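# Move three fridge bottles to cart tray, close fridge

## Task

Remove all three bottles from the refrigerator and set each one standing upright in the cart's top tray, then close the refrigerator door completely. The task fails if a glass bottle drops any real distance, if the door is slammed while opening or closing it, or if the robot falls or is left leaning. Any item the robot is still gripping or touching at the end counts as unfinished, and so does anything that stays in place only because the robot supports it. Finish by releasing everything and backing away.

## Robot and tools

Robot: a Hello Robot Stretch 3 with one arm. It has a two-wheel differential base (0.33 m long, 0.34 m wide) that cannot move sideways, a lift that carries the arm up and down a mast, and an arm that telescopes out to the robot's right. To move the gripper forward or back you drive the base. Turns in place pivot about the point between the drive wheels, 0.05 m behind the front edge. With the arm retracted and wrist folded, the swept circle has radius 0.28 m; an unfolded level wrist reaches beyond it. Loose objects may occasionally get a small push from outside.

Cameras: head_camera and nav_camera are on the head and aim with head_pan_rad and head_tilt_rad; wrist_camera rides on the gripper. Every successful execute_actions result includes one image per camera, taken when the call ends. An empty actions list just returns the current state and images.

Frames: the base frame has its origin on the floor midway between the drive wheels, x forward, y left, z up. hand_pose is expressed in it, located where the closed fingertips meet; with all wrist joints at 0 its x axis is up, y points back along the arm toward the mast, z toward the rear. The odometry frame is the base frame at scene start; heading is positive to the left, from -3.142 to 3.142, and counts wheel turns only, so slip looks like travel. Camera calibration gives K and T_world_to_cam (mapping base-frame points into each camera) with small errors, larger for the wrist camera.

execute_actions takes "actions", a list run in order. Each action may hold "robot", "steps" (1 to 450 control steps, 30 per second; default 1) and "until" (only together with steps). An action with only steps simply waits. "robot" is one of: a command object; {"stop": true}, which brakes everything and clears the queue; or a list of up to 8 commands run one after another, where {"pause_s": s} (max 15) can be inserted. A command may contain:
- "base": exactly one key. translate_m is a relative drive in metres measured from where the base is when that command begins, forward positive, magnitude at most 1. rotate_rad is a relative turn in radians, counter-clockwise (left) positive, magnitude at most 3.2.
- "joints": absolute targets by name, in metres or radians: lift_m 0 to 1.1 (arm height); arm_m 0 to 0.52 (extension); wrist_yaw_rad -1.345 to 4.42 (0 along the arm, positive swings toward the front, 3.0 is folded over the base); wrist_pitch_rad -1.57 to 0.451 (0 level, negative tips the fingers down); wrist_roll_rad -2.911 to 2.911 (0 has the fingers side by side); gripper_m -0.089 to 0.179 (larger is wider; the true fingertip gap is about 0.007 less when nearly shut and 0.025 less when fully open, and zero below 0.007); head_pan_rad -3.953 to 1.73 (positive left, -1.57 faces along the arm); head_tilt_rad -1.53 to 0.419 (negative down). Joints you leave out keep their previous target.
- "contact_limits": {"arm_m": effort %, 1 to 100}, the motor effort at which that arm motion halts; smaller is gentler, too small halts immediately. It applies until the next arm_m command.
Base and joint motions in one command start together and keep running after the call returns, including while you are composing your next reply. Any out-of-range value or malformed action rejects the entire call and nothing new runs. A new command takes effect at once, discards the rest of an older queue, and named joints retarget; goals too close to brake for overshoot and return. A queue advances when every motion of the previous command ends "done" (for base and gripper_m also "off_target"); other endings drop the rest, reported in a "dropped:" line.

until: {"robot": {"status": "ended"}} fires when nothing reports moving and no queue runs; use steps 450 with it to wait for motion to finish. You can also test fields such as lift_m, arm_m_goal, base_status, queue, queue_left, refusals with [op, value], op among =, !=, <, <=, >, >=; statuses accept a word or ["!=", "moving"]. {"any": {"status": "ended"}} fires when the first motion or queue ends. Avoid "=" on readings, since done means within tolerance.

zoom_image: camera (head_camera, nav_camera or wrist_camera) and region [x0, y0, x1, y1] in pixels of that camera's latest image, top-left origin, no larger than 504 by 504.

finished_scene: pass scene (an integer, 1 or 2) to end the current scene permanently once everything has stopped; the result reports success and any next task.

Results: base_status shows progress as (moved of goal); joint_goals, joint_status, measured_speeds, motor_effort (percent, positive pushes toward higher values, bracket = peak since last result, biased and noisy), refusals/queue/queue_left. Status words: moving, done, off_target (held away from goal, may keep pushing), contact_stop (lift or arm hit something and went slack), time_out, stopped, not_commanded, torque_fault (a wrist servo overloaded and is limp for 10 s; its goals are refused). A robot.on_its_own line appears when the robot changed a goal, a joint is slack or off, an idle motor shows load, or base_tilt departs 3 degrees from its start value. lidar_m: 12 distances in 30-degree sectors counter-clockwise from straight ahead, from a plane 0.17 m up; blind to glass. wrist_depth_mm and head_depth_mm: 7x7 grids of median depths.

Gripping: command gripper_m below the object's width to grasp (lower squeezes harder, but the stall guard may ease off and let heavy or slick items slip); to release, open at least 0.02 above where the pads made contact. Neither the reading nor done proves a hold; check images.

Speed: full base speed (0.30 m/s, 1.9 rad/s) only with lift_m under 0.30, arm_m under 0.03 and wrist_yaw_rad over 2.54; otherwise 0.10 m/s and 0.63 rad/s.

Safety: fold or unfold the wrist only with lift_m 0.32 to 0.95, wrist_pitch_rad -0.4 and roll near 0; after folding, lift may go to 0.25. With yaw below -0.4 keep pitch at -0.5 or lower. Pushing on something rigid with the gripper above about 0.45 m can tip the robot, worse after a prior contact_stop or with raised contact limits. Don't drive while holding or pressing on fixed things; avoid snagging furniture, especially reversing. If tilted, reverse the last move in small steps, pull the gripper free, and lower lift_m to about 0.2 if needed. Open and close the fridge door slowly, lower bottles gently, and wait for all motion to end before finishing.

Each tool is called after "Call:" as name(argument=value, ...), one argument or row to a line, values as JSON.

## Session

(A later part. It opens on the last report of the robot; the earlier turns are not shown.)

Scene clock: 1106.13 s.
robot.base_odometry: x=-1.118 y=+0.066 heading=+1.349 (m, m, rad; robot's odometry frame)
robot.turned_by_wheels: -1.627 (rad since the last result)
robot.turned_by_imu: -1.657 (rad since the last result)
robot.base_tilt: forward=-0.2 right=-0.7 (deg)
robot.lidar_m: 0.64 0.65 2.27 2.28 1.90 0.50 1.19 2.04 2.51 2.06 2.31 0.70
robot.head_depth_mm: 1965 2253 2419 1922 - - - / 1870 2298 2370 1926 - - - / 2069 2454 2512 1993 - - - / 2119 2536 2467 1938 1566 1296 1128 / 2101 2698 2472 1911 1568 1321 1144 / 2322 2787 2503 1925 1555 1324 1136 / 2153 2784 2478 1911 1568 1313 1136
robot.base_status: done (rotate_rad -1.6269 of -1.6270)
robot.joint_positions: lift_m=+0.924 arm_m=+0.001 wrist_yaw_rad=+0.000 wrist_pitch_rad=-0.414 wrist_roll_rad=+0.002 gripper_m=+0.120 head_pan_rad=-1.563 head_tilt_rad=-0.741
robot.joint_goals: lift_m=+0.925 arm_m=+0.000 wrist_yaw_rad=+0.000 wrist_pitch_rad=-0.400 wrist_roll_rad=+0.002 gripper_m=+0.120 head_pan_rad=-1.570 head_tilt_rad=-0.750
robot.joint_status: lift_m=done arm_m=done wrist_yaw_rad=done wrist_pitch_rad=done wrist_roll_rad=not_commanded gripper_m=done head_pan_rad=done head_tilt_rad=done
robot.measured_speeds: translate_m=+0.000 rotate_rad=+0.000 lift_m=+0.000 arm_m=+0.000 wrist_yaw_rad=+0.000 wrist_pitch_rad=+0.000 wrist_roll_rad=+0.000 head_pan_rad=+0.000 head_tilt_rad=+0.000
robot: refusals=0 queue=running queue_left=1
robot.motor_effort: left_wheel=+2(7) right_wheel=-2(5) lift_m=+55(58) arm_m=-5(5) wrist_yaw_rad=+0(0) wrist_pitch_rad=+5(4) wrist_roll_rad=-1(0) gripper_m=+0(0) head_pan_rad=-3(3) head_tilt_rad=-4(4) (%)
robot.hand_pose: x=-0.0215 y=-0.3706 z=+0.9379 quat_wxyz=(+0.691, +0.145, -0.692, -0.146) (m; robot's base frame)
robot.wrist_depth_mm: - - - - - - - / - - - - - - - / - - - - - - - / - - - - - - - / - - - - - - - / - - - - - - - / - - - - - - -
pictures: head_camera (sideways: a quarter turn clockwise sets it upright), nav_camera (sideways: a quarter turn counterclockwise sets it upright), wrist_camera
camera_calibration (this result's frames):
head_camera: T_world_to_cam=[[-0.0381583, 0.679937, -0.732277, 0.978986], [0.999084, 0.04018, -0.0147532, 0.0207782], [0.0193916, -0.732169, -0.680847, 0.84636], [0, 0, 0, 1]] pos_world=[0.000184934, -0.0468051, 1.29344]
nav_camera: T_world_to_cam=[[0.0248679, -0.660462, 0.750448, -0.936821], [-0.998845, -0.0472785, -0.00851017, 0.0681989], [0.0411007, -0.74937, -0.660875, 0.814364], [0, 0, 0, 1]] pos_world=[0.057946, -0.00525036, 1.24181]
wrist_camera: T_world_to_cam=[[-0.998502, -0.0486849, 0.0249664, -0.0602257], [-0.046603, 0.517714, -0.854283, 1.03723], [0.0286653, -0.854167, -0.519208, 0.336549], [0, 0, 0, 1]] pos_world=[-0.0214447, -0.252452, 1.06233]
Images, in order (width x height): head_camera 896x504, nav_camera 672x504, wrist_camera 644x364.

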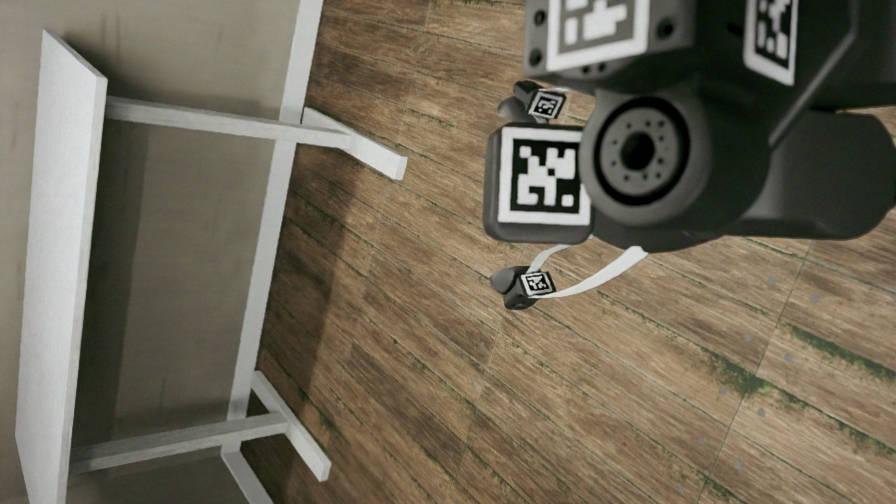

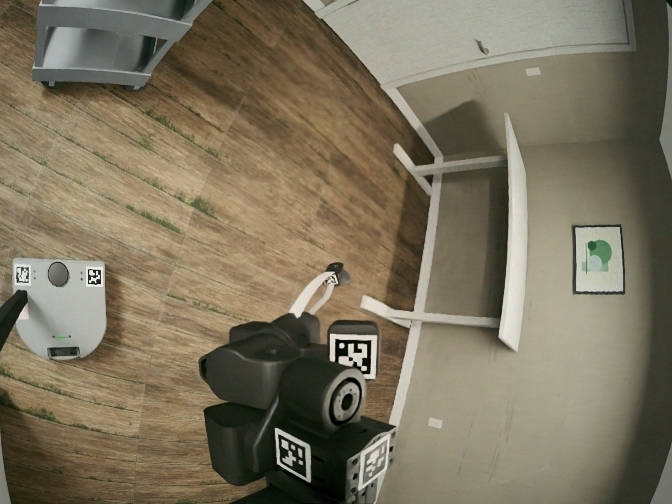

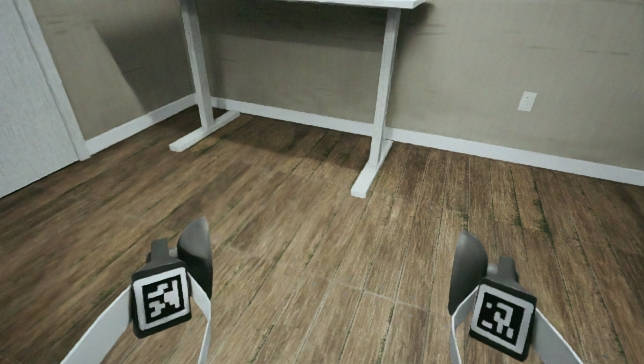

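Call:
execute_actions(
  actions=[
    {"steps":450,"until":{"robot":{"status":"ended"}}},
  ],
)

Scene clock: 1117.80 s.
robot.base_odometry: x=-1.254 y=-0.538 heading=-0.580 (m, m, rad; robot's odometry frame)
robot.turned_by_wheels: -1.929 (rad since the last result)
robot.turned_by_imu: -1.966 (rad since the last result)
robot.base_tilt: forward=-0.2 right=-0.7 (deg)
robot.lidar_m: 2.31 2.06 2.79 1.30 1.28 0.38 0.36 0.38 0.50 0.72 0.57 1.51
robot.head_depth_mm: 798 870 722 951 - - - / 799 888 721 1122 - - - / 803 888 665 1164 - - - / 805 777 639 1126 944 1162 1127 / 805 876 719 1087 926 1166 1134 / 621 629 636 700 808 1235 1145 / 446 491 564 1310 1569 1317 1133
robot.base_status: done (rotate_rad -1.9289 of -1.9290)
robot.joint_positions: lift_m=+0.924 arm_m=+0.001 wrist_yaw_rad=+0.000 wrist_pitch_rad=-0.414 wrist_roll_rad=+0.002 gripper_m=+0.160 head_pan_rad=-1.563 head_tilt_rad=-0.741
robot.joint_goals: lift_m=+0.925 arm_m=+0.000 wrist_yaw_rad=+0.000 wrist_pitch_rad=-0.400 wrist_roll_rad=+0.002 gripper_m=+0.160 head_pan_rad=-1.570 head_tilt_rad=-0.750
robot.joint_status: lift_m=done arm_m=done wrist_yaw_rad=done wrist_pitch_rad=done wrist_roll_rad=not_commanded gripper_m=done head_pan_rad=done head_tilt_rad=done
robot.measured_speeds: translate_m=+0.000 rotate_rad=+0.000 lift_m=+0.000 arm_m=+0.000 wrist_yaw_rad=+0.000 wrist_pitch_rad=+0.000 wrist_roll_rad=+0.000 head_pan_rad=+0.000 head_tilt_rad=+0.000
robot: refusals=0 queue=done queue_left=0
robot.motor_effort: left_wheel=+2(6) right_wheel=-2(5) lift_m=+55(56) arm_m=-5(5) wrist_yaw_rad=+0(0) wrist_pitch_rad=+4(4) wrist_roll_rad=+0(0) gripper_m=+1(84) head_pan_rad=-3(3) head_tilt_rad=-4(4) (%)
robot.hand_pose: x=-0.0215 y=-0.3706 z=+0.9379 quat_wxyz=(+0.691, +0.145, -0.692, -0.146) (m; robot's base frame)
robot.wrist_depth_mm: 264 339 626 327 646 526 348 / 288 345 455 349 484 455 350 / 319 334 366 356 357 364 341 / - 359 717 854 851 514 357 / - 383 725 793 757 512 385 / - - 635 659 675 585 387 / - 512 578 590 583 538 356
pictures: head_camera (sideways: a quarter turn clockwise sets it upright), nav_camera (sideways: a quarter turn counterclockwise sets it upright), wrist_camera
camera_calibration (this result's frames):
head_camera: T_world_to_cam=[[-0.0381581, 0.679937, -0.732277, 0.978986], [0.999084, 0.0401798, -0.0147532, 0.0207782], [0.0193915, -0.732169, -0.680847, 0.84636], [0, 0, 0, 1]] pos_world=[0.000184923, -0.0468051, 1.29344]
nav_camera: T_world_to_cam=[[0.0248678, -0.660462, 0.750448, -0.936821], [-0.998846, -0.0472783, -0.00851018, 0.0681989], [0.0411005, -0.74937, -0.660875, 0.814364], [0, 0, 0, 1]] pos_world=[0.057946, -0.00525036, 1.24181]
wrist_camera: T_world_to_cam=[[-0.998502, -0.048685, 0.0249662, -0.0602256], [-0.046603, 0.517714, -0.854284, 1.03723], [0.0286654, -0.854167, -0.519207, 0.336549], [0, 0, 0, 1]] pos_world=[-0.0214447, -0.252451, 1.06233]
Images, in order (width x height): head_camera 896x504, nav_camera 672x504, wrist_camera 644x364.

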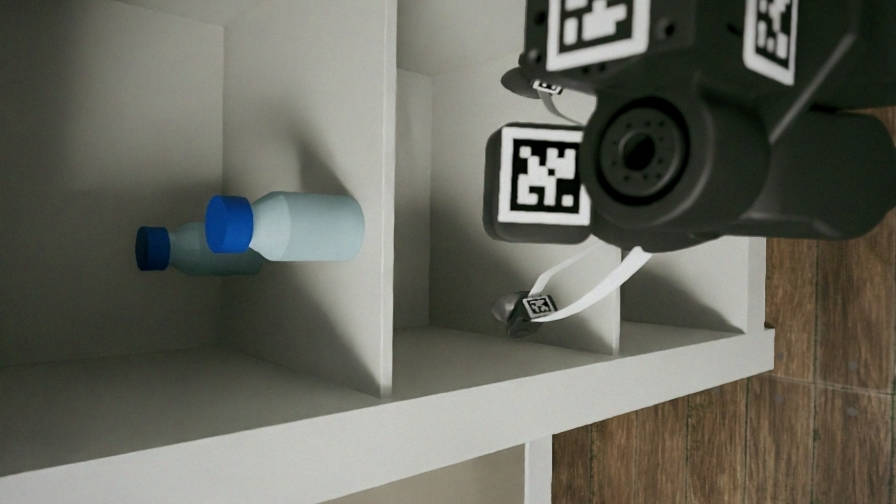

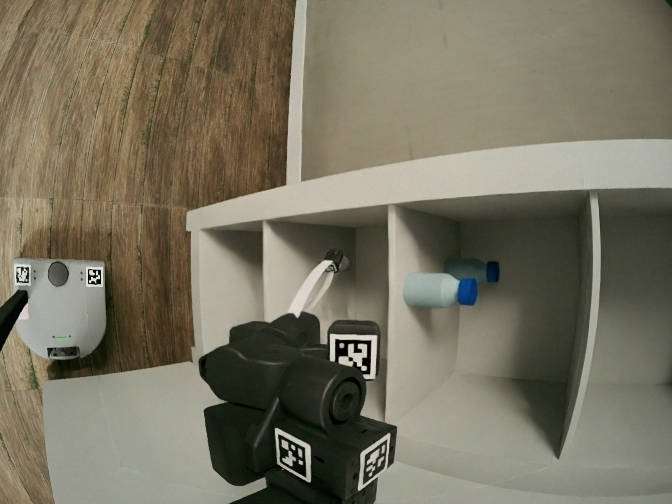

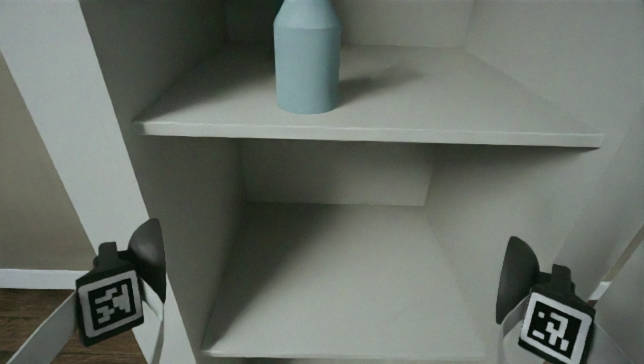

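Call:
zoom_image(
  camera="wrist_camera",
  region=[220, 0, 420, 160],
)

Call:
zoom_image(
  camera="head_camera",
  region=[100, 150, 420, 330],
)

Region (220, 0, 420, 160) of wrist_camera's 644x364 image, scaled by 2.520; it fills the top 403 rows of this view, and the rest is white.

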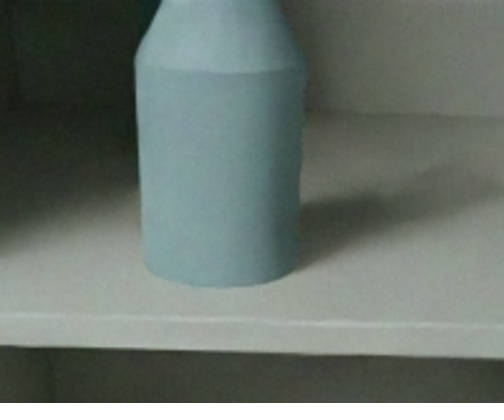

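Region (100, 150, 420, 330) of head_camera's 896x504 image, scaled by 1.575, with more detail than that image has; it fills the top 284 rows of this view, and the rest is white.

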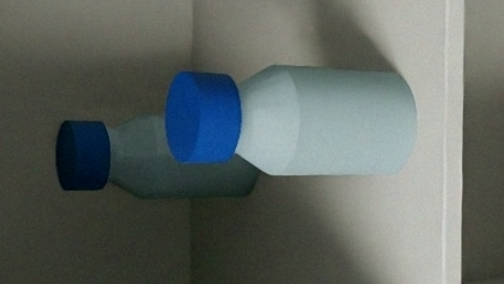

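Call:
execute_actions(
  actions=[
    {"robot":{"base":{"translate_m":0.04},"joints":{"lift_m":0.963,"wrist_pitch_rad":-0.40}},"steps":90,"until":{"robot":{"status":"ended"}}},
    {"robot":{"joints":{"arm_m":0.16}},"steps":90,"until":{"robot":{"status":"ended"}}},
  ],
)

Scene clock: 1192.57 s.
robot.base_odometry: x=-1.221 y=-0.560 heading=-0.580 (m, m, rad; robot's odometry frame)
robot.turned_by_wheels: +0.000 (rad since the last result)
robot.turned_by_imu: +0.001 (rad since the last result)
robot.base_tilt: forward=-0.2 right=-0.7 (deg)
robot.lidar_m: 2.27 2.02 2.78 1.32 1.30 2.61 0.40 0.42 0.55 0.56 0.56 1.51
robot.head_depth_mm: 793 880 - - 942 1090 1104 / 797 886 - - 968 1198 1140 / 799 832 - - 973 1192 1147 / 800 869 719 1122 971 1198 1146 / 778 865 704 909 921 1119 1145 / 464 504 574 662 888 1286 1137 / 431 488 1139 1396 1564 1312 1144
robot.base_status: done (translate_m +0.0400 of +0.0400)
robot.joint_positions: lift_m=+0.962 arm_m=+0.160 wrist_yaw_rad=+0.000 wrist_pitch_rad=-0.414 wrist_roll_rad=+0.002 gripper_m=+0.160 head_pan_rad=-1.563 head_tilt_rad=-0.741
robot.joint_goals: lift_m=+0.963 arm_m=+0.160 wrist_yaw_rad=+0.000 wrist_pitch_rad=-0.400 wrist_roll_rad=+0.002 gripper_m=+0.160 head_pan_rad=-1.570 head_tilt_rad=-0.750
robot.joint_status: lift_m=done arm_m=done wrist_yaw_rad=done wrist_pitch_rad=done wrist_roll_rad=not_commanded gripper_m=done head_pan_rad=done head_tilt_rad=done
robot.measured_speeds: translate_m=+0.000 rotate_rad=+0.000 lift_m=+0.000 arm_m=+0.000 wrist_yaw_rad=+0.000 wrist_pitch_rad=+0.000 wrist_roll_rad=+0.000 head_pan_rad=+0.000 head_tilt_rad=+0.000
robot: refusals=0 queue=done queue_left=0
robot.motor_effort: left_wheel=+1(7) right_wheel=-2(3) lift_m=+55(58) arm_m=+3(3) wrist_yaw_rad=+0(0) wrist_pitch_rad=+5(4) wrist_roll_rad=+0(0) gripper_m=+0(0) head_pan_rad=-2(3) head_tilt_rad=-3(4) (%)
robot.hand_pose: x=-0.0215 y=-0.5296 z=+0.9759 quat_wxyz=(+0.691, +0.145, -0.692, -0.146) (m; robot's base frame)
robot.wrist_depth_mm: 199 278 501 385 508 509 390 / 200 278 500 202 535 535 387 / 201 281 407 205 397 425 386 / 202 283 311 226 309 326 330 / 198 251 253 244 259 263 267 / 199 - 227 230 232 235 230 / 230 310 574 610 624 600 349
pictures: head_camera (sideways: a quarter turn clockwise sets it upright), nav_camera (sideways: a quarter turn counterclockwise sets it upright), wrist_camera
camera_calibration (this result's frames):
head_camera: T_world_to_cam=[[-0.0381582, 0.679937, -0.732277, 0.978985], [0.999084, 0.0401799, -0.0147532, 0.0207782], [0.0193915, -0.732169, -0.680847, 0.84636], [0, 0, 0, 1]] pos_world=[0.000184928, -0.0468051, 1.29344]
nav_camera: T_world_to_cam=[[0.0248678, -0.660462, 0.750447, -0.936821], [-0.998845, -0.0472784, -0.0085102, 0.0681989], [0.0411006, -0.749369, -0.660875, 0.814365], [0, 0, 0, 1]] pos_world=[0.057946, -0.00525032, 1.24181]
wrist_camera: T_world_to_cam=[[-0.998502, -0.04869, 0.0249556, -0.0689076], [-0.0466027, 0.517899, -0.854171, 1.15197], [0.0286651, -0.854055, -0.519392, 0.220654], [0, 0, 0, 1]] pos_world=[-0.0214448, -0.411507, 1.1003]
Images, in order (width x height): head_camera 896x504, nav_camera 672x504, wrist_camera 644x364.

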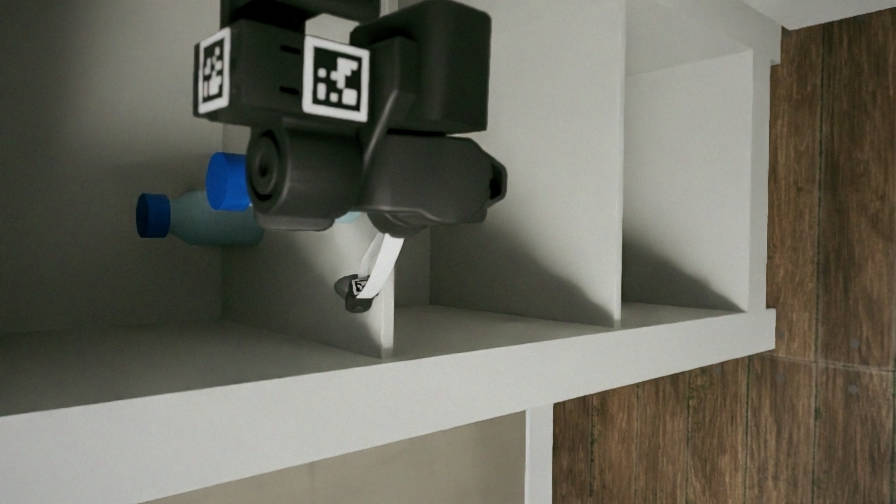

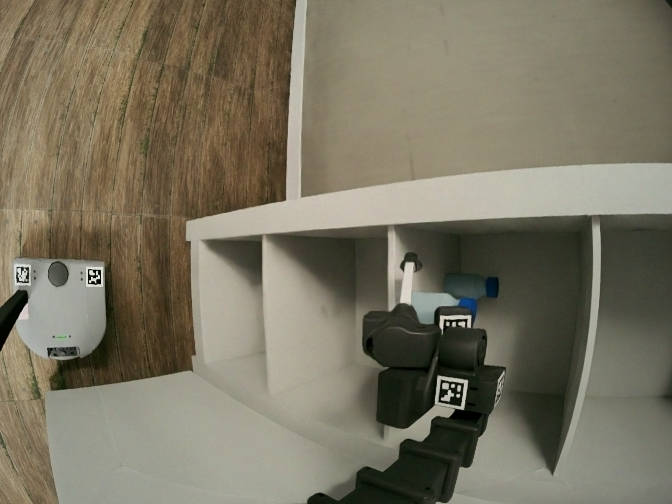

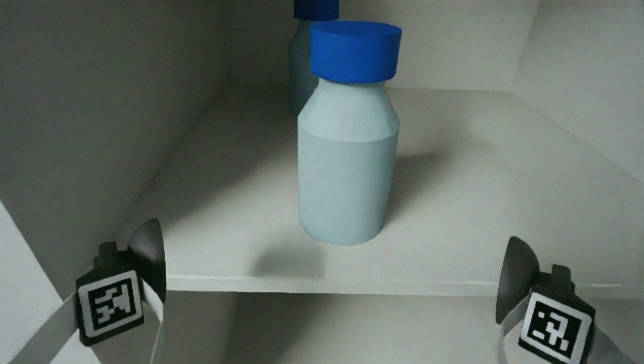

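Call:
execute_actions(
  actions=[
    {"robot":{"joints":{"arm_m":0.272}},"steps":90,"until":{"robot":{"status":"ended"}}},
  ],
)

Scene clock: 1209.33 s.
robot.base_odometry: x=-1.221 y=-0.560 heading=-0.580 (m, m, rad; robot's odometry frame)
robot.turned_by_wheels: +0.000 (rad since the last result)
robot.turned_by_imu: +0.000 (rad since the last result)
robot.base_tilt: forward=-0.2 right=-0.7 (deg)
robot.lidar_m: 2.27 2.02 2.79 1.32 1.30 2.63 0.40 0.42 0.55 0.56 0.56 1.51
robot.head_depth_mm: 795 - 678 1057 947 1098 1104 / 797 - 640 1125 975 1192 1136 / 799 856 - 1126 973 1188 1140 / 799 864 691 1117 968 1183 1134 / 774 866 688 907 919 1121 1147 / 464 506 573 661 886 1291 1140 / 431 487 1139 1408 1549 1318 1142
robot.base_status: done (translate_m +0.0400 of +0.0400)
robot.joint_positions: lift_m=+0.962 arm_m=+0.272 wrist_yaw_rad=+0.000 wrist_pitch_rad=-0.414 wrist_roll_rad=+0.002 gripper_m=+0.160 head_pan_rad=-1.563 head_tilt_rad=-0.741
robot.joint_goals: lift_m=+0.963 arm_m=+0.272 wrist_yaw_rad=+0.000 wrist_pitch_rad=-0.400 wrist_roll_rad=+0.002 gripper_m=+0.160 head_pan_rad=-1.570 head_tilt_rad=-0.750
robot.joint_status: lift_m=done arm_m=done wrist_yaw_rad=done wrist_pitch_rad=done wrist_roll_rad=not_commanded gripper_m=done head_pan_rad=done head_tilt_rad=done
robot.measured_speeds: translate_m=+0.000 rotate_rad=+0.000 lift_m=+0.000 arm_m=+0.000 wrist_yaw_rad=+0.000 wrist_pitch_rad=+0.000 wrist_roll_rad=+0.000 head_pan_rad=+0.000 head_tilt_rad=+0.000
robot: refusals=0 queue=done queue_left=0
robot.motor_effort: left_wheel=+2(1) right_wheel=-2(2) lift_m=+56(55) arm_m=+3(3) wrist_yaw_rad=+0(0) wrist_pitch_rad=+4(5) wrist_roll_rad=+0(0) gripper_m=+0(0) head_pan_rad=-3(3) head_tilt_rad=-4(4) (%)
robot.hand_pose: x=-0.0215 y=-0.6416 z=+0.9759 quat_wxyz=(+0.691, +0.145, -0.692, -0.146) (m; robot's base frame)
robot.wrist_depth_mm: 198 286 410 300 406 410 385 / 200 285 446 109 112 446 385 / 202 290 401 89 87 433 380 / 202 284 312 101 97 329 329 / 204 252 252 110 112 262 265 / 195 - 213 111 113 219 223 / 177 180 184 126 138 187 195
pictures: head_camera (sideways: a quarter turn clockwise sets it upright), nav_camera (sideways: a quarter turn counterclockwise sets it upright), wrist_camera
camera_calibration (this result's frames):
head_camera: T_world_to_cam=[[-0.0381582, 0.679937, -0.732277, 0.978985], [0.999084, 0.0401799, -0.0147532, 0.0207782], [0.0193915, -0.732168, -0.680847, 0.84636], [0, 0, 0, 1]] pos_world=[0.000184928, -0.0468051, 1.29344]
nav_camera: T_world_to_cam=[[0.0248678, -0.660462, 0.750447, -0.936821], [-0.998845, -0.0472784, -0.0085102, 0.0681989], [0.0411006, -0.749369, -0.660876, 0.814365], [0, 0, 0, 1]] pos_world=[0.057946, -0.00525031, 1.24181]
wrist_camera: T_world_to_cam=[[-0.998502, -0.0486899, 0.0249557, -0.0743611], [-0.0466027, 0.517899, -0.854171, 1.20997], [0.028665, -0.854055, -0.519392, 0.124997], [0, 0, 0, 1]] pos_world=[-0.0214448, -0.523511, 1.1003]
Images, in order (width x height): head_camera 896x504, nav_camera 672x504, wrist_camera 644x364.

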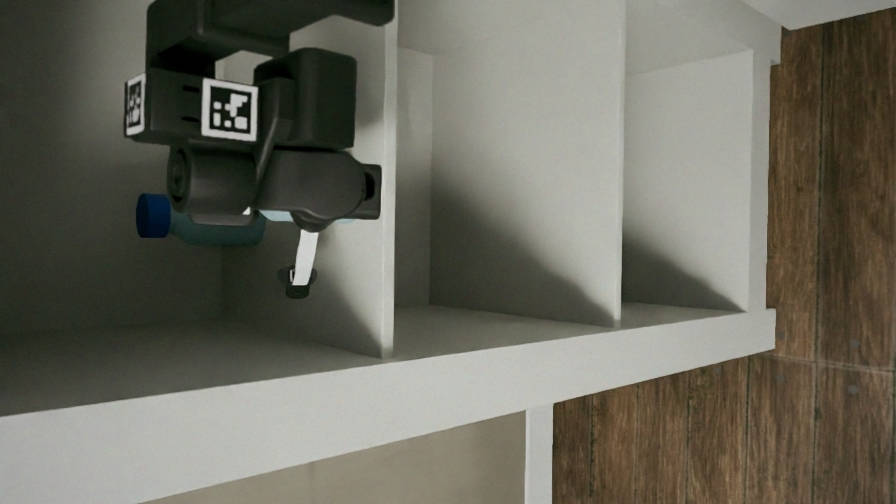

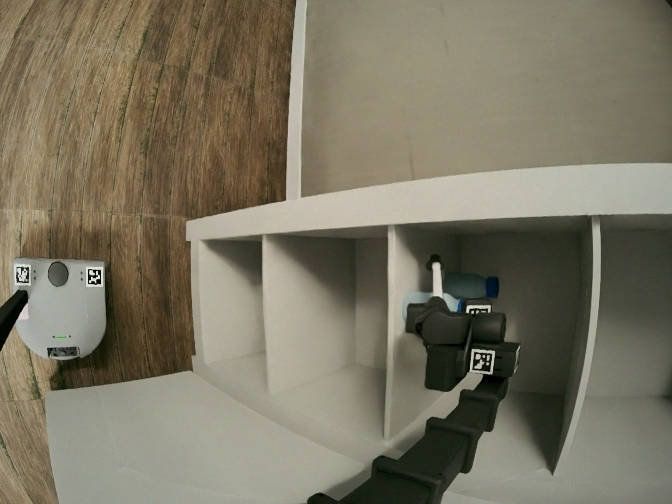

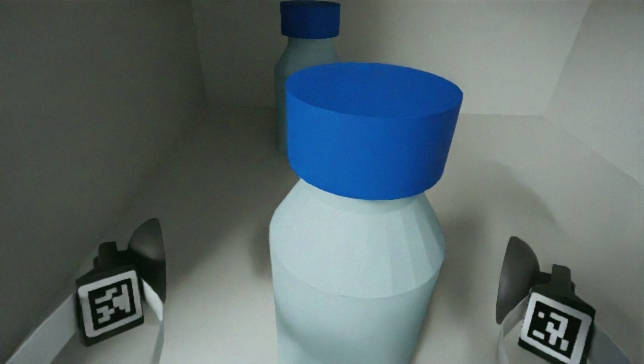

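Call:
execute_actions(
  actions=[
    {"robot":{"joints":{"gripper_m":0.02}},"steps":60,"until":{"robot":{"status":"ended"}}},
    {"steps":8},
    {"robot":{"joints":{"lift_m":0.995,"wrist_pitch_rad":-0.36}},"steps":45,"until":{"robot":{"lift_m_status":["!=","moving"]}}},
    {"steps":8},
  ],
)

Scene clock: 1224.20 s.
robot.base_odometry: x=-1.221 y=-0.560 heading=-0.580 (m, m, rad; robot's odometry frame)
robot.turned_by_wheels: +0.000 (rad since the last result)
robot.turned_by_imu: +0.000 (rad since the last result)
robot.base_tilt: forward=-0.2 right=-0.7 (deg)
robot.lidar_m: 2.27 2.02 2.78 1.32 1.30 2.63 0.40 0.41 0.55 0.56 0.56 1.52
robot.head_depth_mm: 783 - 693 1058 943 1090 1110 / 772 - 677 1122 966 1190 1145 / 791 - 664 1122 969 1191 1138 / 800 873 690 1114 965 1195 1140 / 776 865 688 908 921 1115 1142 / 464 505 572 660 887 1292 1135 / 430 488 1143 1397 1567 1319 1139
robot.base_status: done (translate_m +0.0400 of +0.0400)
robot.joint_positions: lift_m=+0.994 arm_m=+0.272 wrist_yaw_rad=-0.002 wrist_pitch_rad=-0.411 wrist_roll_rad=+0.002 gripper_m=+0.021 head_pan_rad=-1.563 head_tilt_rad=-0.741
robot.joint_goals: lift_m=+0.995 arm_m=+0.272 wrist_yaw_rad=+0.000 wrist_pitch_rad=-0.360 wrist_roll_rad=+0.002 gripper_m=+0.020 head_pan_rad=-1.570 head_tilt_rad=-0.750
robot.joint_status: lift_m=done arm_m=done wrist_yaw_rad=done wrist_pitch_rad=off_target wrist_roll_rad=not_commanded gripper_m=done head_pan_rad=done head_tilt_rad=done
robot.measured_speeds: translate_m=+0.000 rotate_rad=+0.000 lift_m=+0.000 arm_m=+0.000 wrist_yaw_rad=+0.000 wrist_pitch_rad=+0.000 wrist_roll_rad=+0.000 head_pan_rad=+0.000 head_tilt_rad=+0.000
robot: refusals=0 queue=dropped queue_left=0
robot.motor_effort: left_wheel=+1(2) right_wheel=-1(1) lift_m=+59(62) arm_m=+3(3) wrist_yaw_rad=+1(5) wrist_pitch_rad=+15(15) wrist_roll_rad=+0(0) gripper_m=-20(96) head_pan_rad=-2(3) head_tilt_rad=-4(4) (%)
robot.hand_pose: x=-0.0220 y=-0.6420 z=+1.0084 quat_wxyz=(+0.692, +0.144, -0.693, -0.146) (m; robot's base frame)
robot.wrist_depth_mm: 200 287 413 404 410 413 385 / 201 288 433 101 116 446 386 / 202 290 454 84 90 467 381 / 204 293 368 92 347 384 365 / 204 274 293 104 116 310 315 / 206 250 116 104 109 259 261 / 202 217 211 115 209 224 225
pictures: head_camera (sideways: a quarter turn clockwise sets it upright), nav_camera (sideways: a quarter turn counterclockwise sets it upright), wrist_camera
camera_calibration (this result's frames):
head_camera: T_world_to_cam=[[-0.0381581, 0.679937, -0.732277, 0.978985], [0.999084, 0.0401798, -0.0147532, 0.0207782], [0.0193915, -0.732168, -0.680847, 0.84636], [0, 0, 0, 1]] pos_world=[0.000184923, -0.0468051, 1.29344]
nav_camera: T_world_to_cam=[[0.0248678, -0.660462, 0.750447, -0.936821], [-0.998846, -0.0472783, -0.0085102, 0.0681989], [0.0411005, -0.749369, -0.660876, 0.814365], [0, 0, 0, 1]] pos_world=[0.057946, -0.00525032, 1.24181]
wrist_camera: T_world_to_cam=[[-0.998606, -0.0464286, 0.0250984, -0.0743805], [-0.0454734, 0.515496, -0.855685, 1.23797], [0.0267901, -0.855633, -0.516889, 0.137989], [0, 0, 0, 1]] pos_world=[-0.0216788, -0.523554, 1.13251]
Images, in order (width x height): head_camera 896x504, nav_camera 672x504, wrist_camera 644x364.

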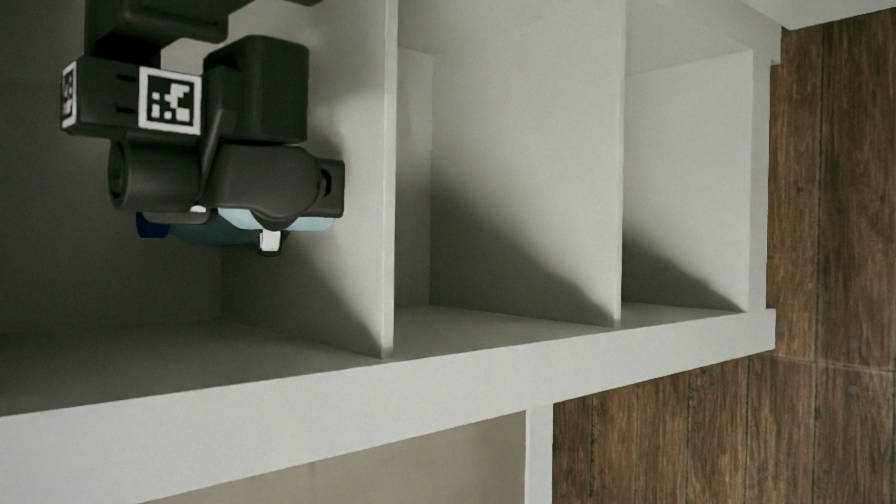

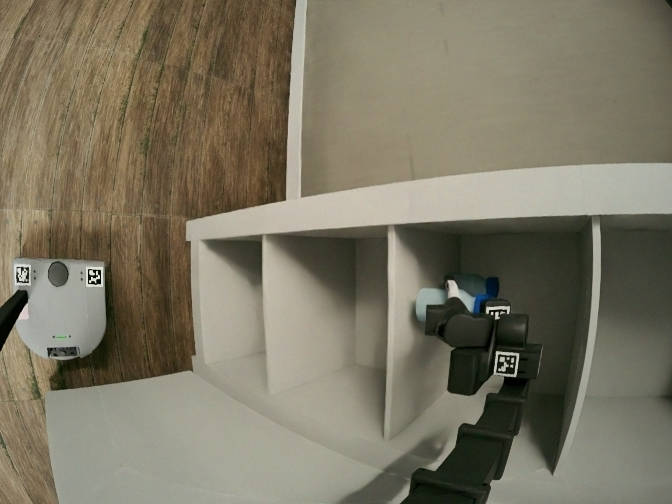

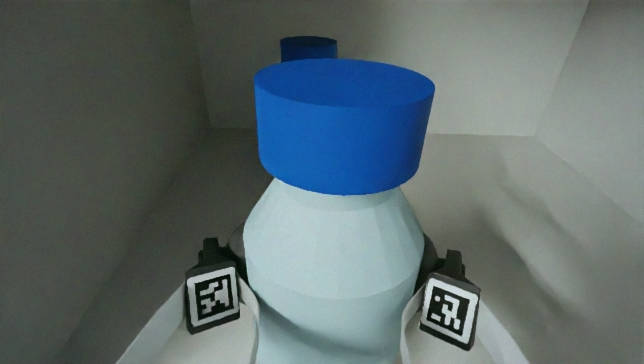

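Call:
execute_actions(
  actions=[
    {"robot":{"joints":{"arm_m":0.0}},"steps":120,"until":{"robot":{"arm_m":["<",0.10]}}},
    {"robot":[{"base":{"rotate_rad":2.169},"joints":{"lift_m":0.945}},{"base":{"translate_m":0.573}},{"base":{"rotate_rad":1.39}}],"steps":450,"until":{"robot":{"status":"ended"}}},
  ],
)

Scene clock: 1325.37 s.
robot.base_odometry: x=-1.231 y=+0.013 heading=+2.979 (m, m, rad; robot's odometry frame)
robot.turned_by_wheels: +3.559 (rad since the last result)
robot.turned_by_imu: +3.628 (rad since the last result)
robot.base_tilt: forward=-0.2 right=-0.7 (deg)
robot.lidar_m: 2.22 0.39 0.37 1.11 2.00 2.58 2.14 2.36 0.75 0.71 2.39 2.20
robot.head_depth_mm: 1765 1884 969 1213 - - - / 1840 1257 927 1235 - - - / 1891 1253 942 384 - - - / 2018 1248 968 931 1109 1294 1118 / 2108 2428 2497 1909 1564 1318 1144 / 2229 2552 2460 1911 1572 1317 1141 / 2330 2684 2470 1931 1576 1319 1140
robot.base_status: done (rotate_rad +1.3899 of +1.3900)
robot.joint_positions: lift_m=+0.946 arm_m=+0.001 wrist_yaw_rad=-0.001 wrist_pitch_rad=-0.411 wrist_roll_rad=+0.002 gripper_m=+0.021 head_pan_rad=-1.563 head_tilt_rad=-0.741
robot.joint_goals: lift_m=+0.945 arm_m=+0.000 wrist_yaw_rad=+0.000 wrist_pitch_rad=-0.360 wrist_roll_rad=+0.002 gripper_m=+0.020 head_pan_rad=-1.570 head_tilt_rad=-0.750
robot.joint_status: lift_m=done arm_m=done wrist_yaw_rad=done wrist_pitch_rad=off_target wrist_roll_rad=not_commanded gripper_m=done head_pan_rad=done head_tilt_rad=done
robot.measured_speeds: translate_m=+0.000 rotate_rad=+0.000 lift_m=+0.000 arm_m=+0.000 wrist_yaw_rad=+0.000 wrist_pitch_rad=+0.000 wrist_roll_rad=+0.000 head_pan_rad=+0.000 head_tilt_rad=+0.000
robot: refusals=0 queue=done queue_left=0
robot.motor_effort: left_wheel=-2(8) right_wheel=+0(4) lift_m=+22(59) arm_m=-4(5) wrist_yaw_rad=+1(1) wrist_pitch_rad=+15(15) wrist_roll_rad=+0(0) gripper_m=-20(20) head_pan_rad=-3(3) head_tilt_rad=-3(4) (%)
robot.hand_pose: x=-0.0217 y=-0.3710 z=+0.9599 quat_wxyz=(+0.692, +0.144, -0.693, -0.145) (m; robot's base frame)
robot.wrist_depth_mm: - - - - - - - / - - - 101 116 - - / - - - 84 90 630 - / - - - 92 529 557 - / - - - 104 116 - - / - - 116 104 109 - - / - - - 116 807 - -
pictures: head_camera (sideways: a quarter turn clockwise sets it upright), nav_camera (sideways: a quarter turn counterclockwise sets it upright), wrist_camera
camera_calibration (this result's frames):
head_camera: T_world_to_cam=[[-0.0381546, 0.679939, -0.732275, 0.978984], [0.999084, 0.0401746, -0.0147532, 0.0207781], [0.0193876, -0.732167, -0.680849, 0.846362], [0, 0, 0, 1]] pos_world=[0.000184677, -0.0468051, 1.29344]
nav_camera: T_world_to_cam=[[0.0248643, -0.660464, 0.750446, -0.936819], [-0.998846, -0.047273, -0.00851027, 0.068199], [0.0410966, -0.749368, -0.660877, 0.814367], [0, 0, 0, 1]] pos_world=[0.057946, -0.00525049, 1.24181]
wrist_camera: T_world_to_cam=[[-0.998549, -0.0476208, 0.0251357, -0.0607843], [-0.0461043, 0.514933, -0.85599, 1.05679], [0.0278197, -0.855907, -0.516381, 0.344209], [0, 0, 0, 1]] pos_world=[-0.0215495, -0.252458, 1.08387]
Images, in order (width x height): head_camera 896x504, nav_camera 672x504, wrist_camera 644x364.

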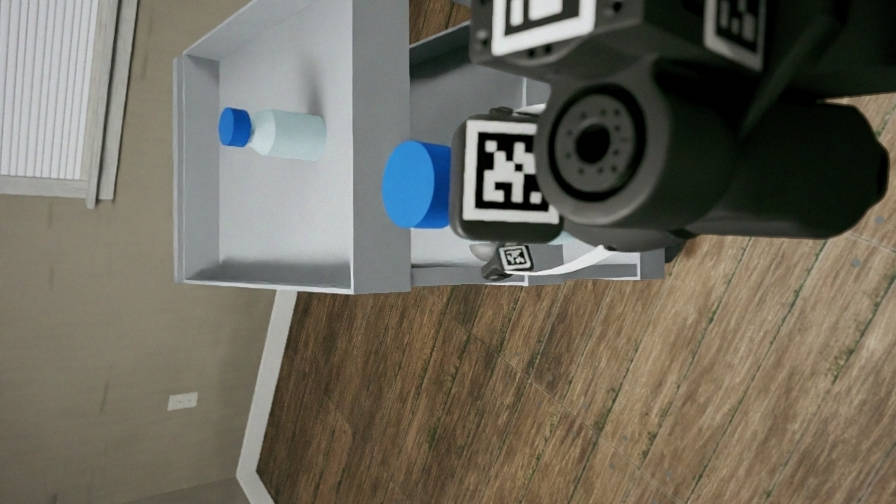

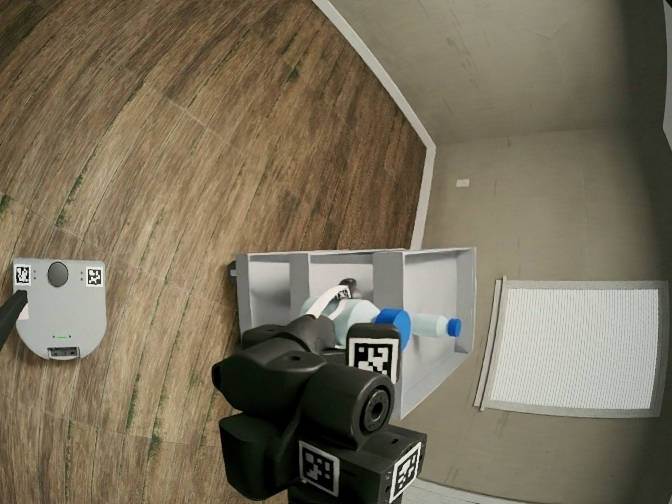

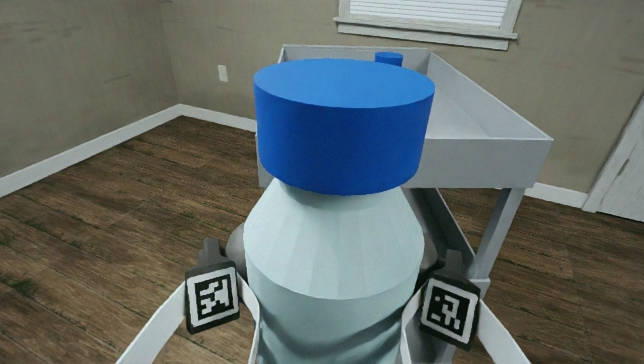

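Call:
execute_actions(
  actions=[
    {"robot":{"joints":{"arm_m":0.48}},"steps":200,"until":{"robot":{"arm_m_status":["!=","moving"]}}},
    {"robot":{"joints":{"lift_m":0.85}},"steps":90,"until":{"robot":{"lift_m_status":["!=","moving"]}}},
    {"steps":5},
  ],
)

Scene clock: 1390.73 s.
robot.base_odometry: x=-1.231 y=+0.013 heading=+2.979 (m, m, rad; robot's odometry frame)
robot.turned_by_wheels: +0.000 (rad since the last result)
robot.turned_by_imu: +0.001 (rad since the last result)
robot.base_tilt: forward=-0.2 right=-0.7 (deg)
robot.lidar_m: 2.22 0.39 0.37 1.11 2.00 2.58 2.14 2.36 0.75 0.71 2.39 2.20
robot.head_depth_mm: 1765 1868 1004 - - 1288 1137 / 1849 1265 797 1171 1284 1291 1147 / 1920 1263 797 1180 1279 1285 1136 / 2015 1245 928 1149 1142 1293 1136 / 2113 2402 2498 1921 1553 1314 1142 / 2216 2521 2467 1924 1559 1317 1141 / 2318 2717 2473 1925 1562 1314 1141
robot.base_status: done (rotate_rad +1.3899 of +1.3900)
robot.joint_positions: lift_m=+0.851 arm_m=+0.480 wrist_yaw_rad=-0.001 wrist_pitch_rad=-0.410 wrist_roll_rad=+0.002 gripper_m=+0.021 head_pan_rad=-1.563 head_tilt_rad=-0.741
robot.joint_goals: lift_m=+0.850 arm_m=+0.480 wrist_yaw_rad=+0.000 wrist_pitch_rad=-0.360 wrist_roll_rad=+0.002 gripper_m=+0.020 head_pan_rad=-1.570 head_tilt_rad=-0.750
robot.joint_status: lift_m=done arm_m=done wrist_yaw_rad=done wrist_pitch_rad=off_target wrist_roll_rad=not_commanded gripper_m=done head_pan_rad=done head_tilt_rad=done
robot.measured_speeds: translate_m=+0.000 rotate_rad=+0.000 lift_m=+0.000 arm_m=+0.000 wrist_yaw_rad=+0.000 wrist_pitch_rad=+0.000 wrist_roll_rad=+0.000 head_pan_rad=+0.000 head_tilt_rad=+0.000
robot: refusals=0 queue=done queue_left=0
robot.motor_effort: left_wheel=-2(2) right_wheel=+0(0) lift_m=+22(23) arm_m=+3(4) wrist_yaw_rad=+0(0) wrist_pitch_rad=+15(15) wrist_roll_rad=+0(0) gripper_m=-20(20) head_pan_rad=-3(2) head_tilt_rad=-4(4) (%)
robot.hand_pose: x=-0.0217 y=-0.8501 z=+0.8649 quat_wxyz=(+0.692, +0.144, -0.693, -0.145) (m; robot's base frame)
robot.wrist_depth_mm: - - - - - - - / - - 548 101 116 190 - / - - 391 84 90 193 391 / - 272 325 92 209 201 358 / - 210 269 104 116 223 288 / - 210 116 103 109 238 242 / 151 190 195 115 194 206 209
pictures: head_camera (sideways: a quarter turn clockwise sets it upright), nav_camera (sideways: a quarter turn counterclockwise sets it upright), wrist_camera
camera_calibration (this result's frames):
head_camera: T_world_to_cam=[[-0.0381545, 0.67994, -0.732274, 0.978982], [0.999084, 0.0401745, -0.0147531, 0.0207781], [0.0193875, -0.732166, -0.68085, 0.846363], [0, 0, 0, 1]] pos_world=[0.000184671, -0.046805, 1.29344]
nav_camera: T_world_to_cam=[[0.0248642, -0.660465, 0.750445, -0.936818], [-0.998846, -0.0472729, -0.00851033, 0.0681991], [0.0410965, -0.749367, -0.660878, 0.814368], [0, 0, 0, 1]] pos_world=[0.057946, -0.00525041, 1.24181]
wrist_camera: T_world_to_cam=[[-0.998549, -0.0476204, 0.0251466, -0.0812203], [-0.0461072, 0.514743, -0.856104, 1.22216], [0.0278239, -0.856021, -0.516192, -0.11513], [0, 0, 0, 1]] pos_world=[-0.0215489, -0.731518, 0.988905]
Images, in order (width x height): head_camera 896x504, nav_camera 672x504, wrist_camera 644x364.

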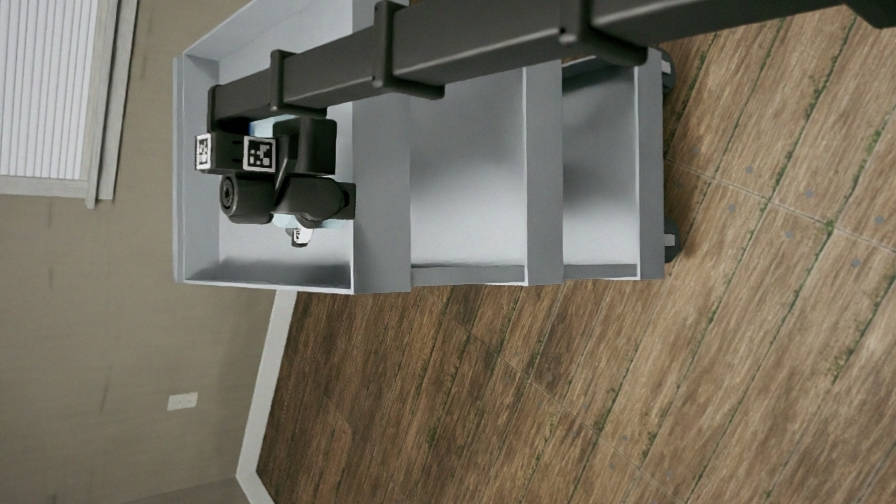

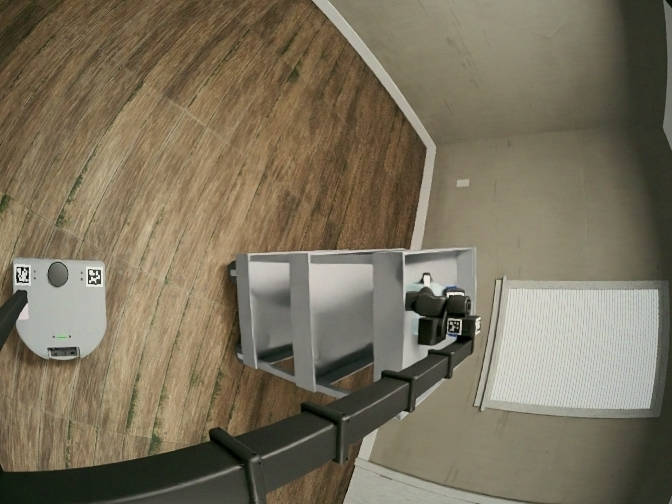

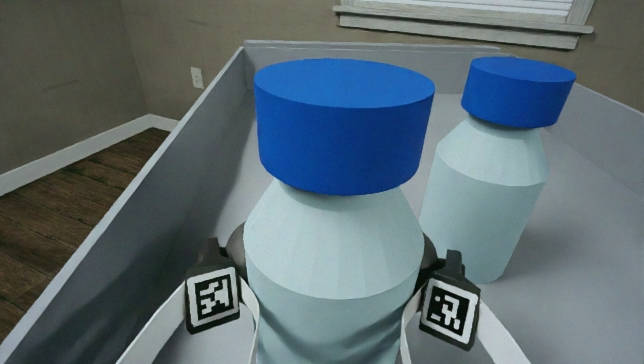

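Call:
execute_actions(
  actions=[
    {"robot":{"joints":{"lift_m":0.838}},"steps":60,"until":{"robot":{"lift_m_status":["!=","moving"]}}},
    {"steps":6},
  ],
)

Scene clock: 1433.93 s.
robot.base_odometry: x=-1.231 y=+0.013 heading=+2.979 (m, m, rad; robot's odometry frame)
robot.turned_by_wheels: +0.000 (rad since the last result)
robot.turned_by_imu: +0.000 (rad since the last result)
robot.base_tilt: forward=-0.2 right=-0.7 (deg)
robot.lidar_m: 2.22 0.39 0.37 1.12 2.00 2.57 2.14 2.35 0.75 0.71 2.39 2.20
robot.head_depth_mm: 1758 1882 1005 - - 1298 1142 / 1854 1264 - 1189 1282 1295 1141 / 1925 1263 - 1185 1280 1284 1144 / 2010 1255 933 1155 1147 1283 1140 / 2115 2401 2467 1920 1574 1319 1142 / 2200 2531 2471 1908 1559 1318 1140 / 2341 2717 2480 1923 1570 1322 1141
robot.base_status: done (rotate_rad +1.3899 of +1.3900)
robot.joint_positions: lift_m=+0.839 arm_m=+0.480 wrist_yaw_rad=-0.001 wrist_pitch_rad=-0.410 wrist_roll_rad=+0.002 gripper_m=+0.021 head_pan_rad=-1.563 head_tilt_rad=-0.741
robot.joint_goals: lift_m=+0.838 arm_m=+0.480 wrist_yaw_rad=+0.000 wrist_pitch_rad=-0.360 wrist_roll_rad=+0.002 gripper_m=+0.020 head_pan_rad=-1.570 head_tilt_rad=-0.750
robot.joint_status: lift_m=done arm_m=done wrist_yaw_rad=done wrist_pitch_rad=off_target wrist_roll_rad=not_commanded gripper_m=done head_pan_rad=done head_tilt_rad=done
robot.measured_speeds: translate_m=+0.000 rotate_rad=+0.000 lift_m=+0.000 arm_m=+0.000 wrist_yaw_rad=+0.000 wrist_pitch_rad=+0.000 wrist_roll_rad=+0.000 head_pan_rad=+0.000 head_tilt_rad=+0.000
robot: refusals=0 queue=done queue_left=0
robot.motor_effort: left_wheel=-2(2) right_wheel=+0(0) lift_m=+22(23) arm_m=+3(3) wrist_yaw_rad=+1(0) wrist_pitch_rad=+15(15) wrist_roll_rad=+0(0) gripper_m=-19(20) head_pan_rad=-3(3) head_tilt_rad=-4(4) (%)
robot.hand_pose: x=-0.0217 y=-0.8501 z=+0.8529 quat_wxyz=(+0.692, +0.144, -0.693, -0.145) (m; robot's base frame)
robot.wrist_depth_mm: - - - - - - - / - - 454 101 116 177 412 / - - 371 84 90 191 386 / - 227 304 92 207 197 337 / - 209 253 104 116 223 270 / 152 203 115 104 109 225 227 / 147 183 183 115 180 194 195
pictures: head_camera (sideways: a quarter turn clockwise sets it upright), nav_camera (sideways: a quarter turn counterclockwise sets it upright), wrist_camera
camera_calibration (this result's frames):
head_camera: T_world_to_cam=[[-0.0381544, 0.67994, -0.732275, 0.978982], [0.999084, 0.0401743, -0.0147531, 0.0207781], [0.0193874, -0.732166, -0.68085, 0.846363], [0, 0, 0, 1]] pos_world=[0.000184666, -0.046805, 1.29344]
nav_camera: T_world_to_cam=[[0.0248642, -0.660465, 0.750445, -0.936818], [-0.998846, -0.0472728, -0.00851032, 0.0681991], [0.0410964, -0.749367, -0.660878, 0.814368], [0, 0, 0, 1]] pos_world=[0.057946, -0.00525042, 1.24181]
wrist_camera: T_world_to_cam=[[-0.998549, -0.0476185, 0.0251497, -0.0809203], [-0.0461071, 0.514687, -0.856138, 1.21188], [0.0278238, -0.856055, -0.516135, -0.121404], [0, 0, 0, 1]] pos_world=[-0.0215489, -0.731518, 0.976906]
Images, in order (width x height): head_camera 896x504, nav_camera 672x504, wrist_camera 644x364.

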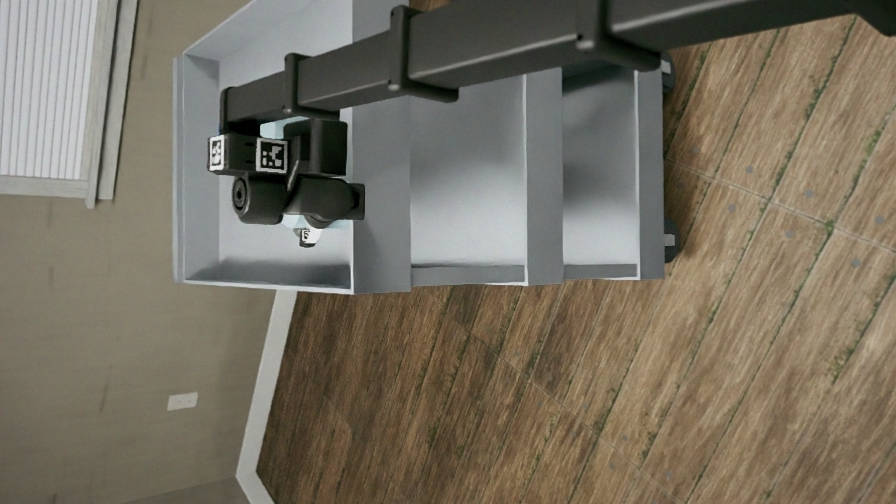

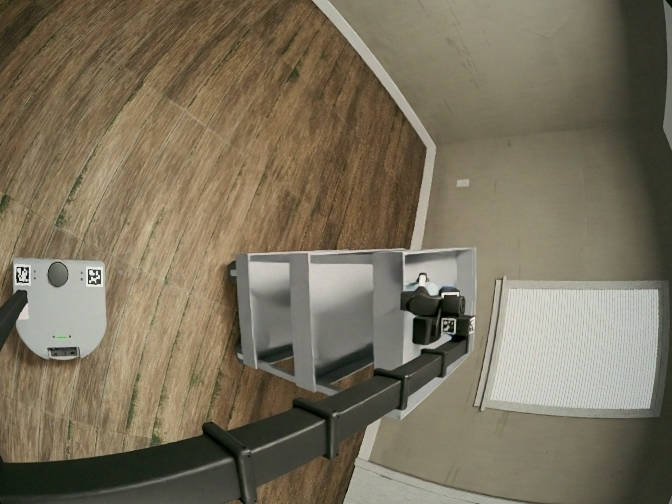

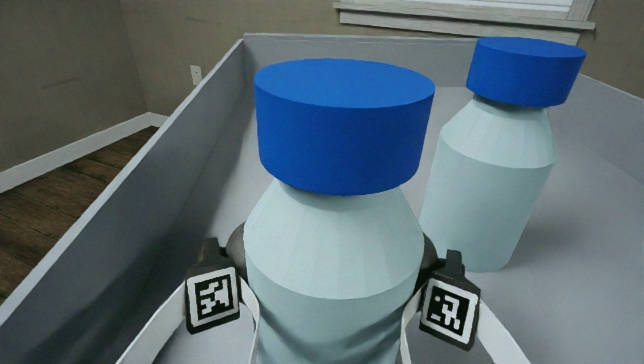

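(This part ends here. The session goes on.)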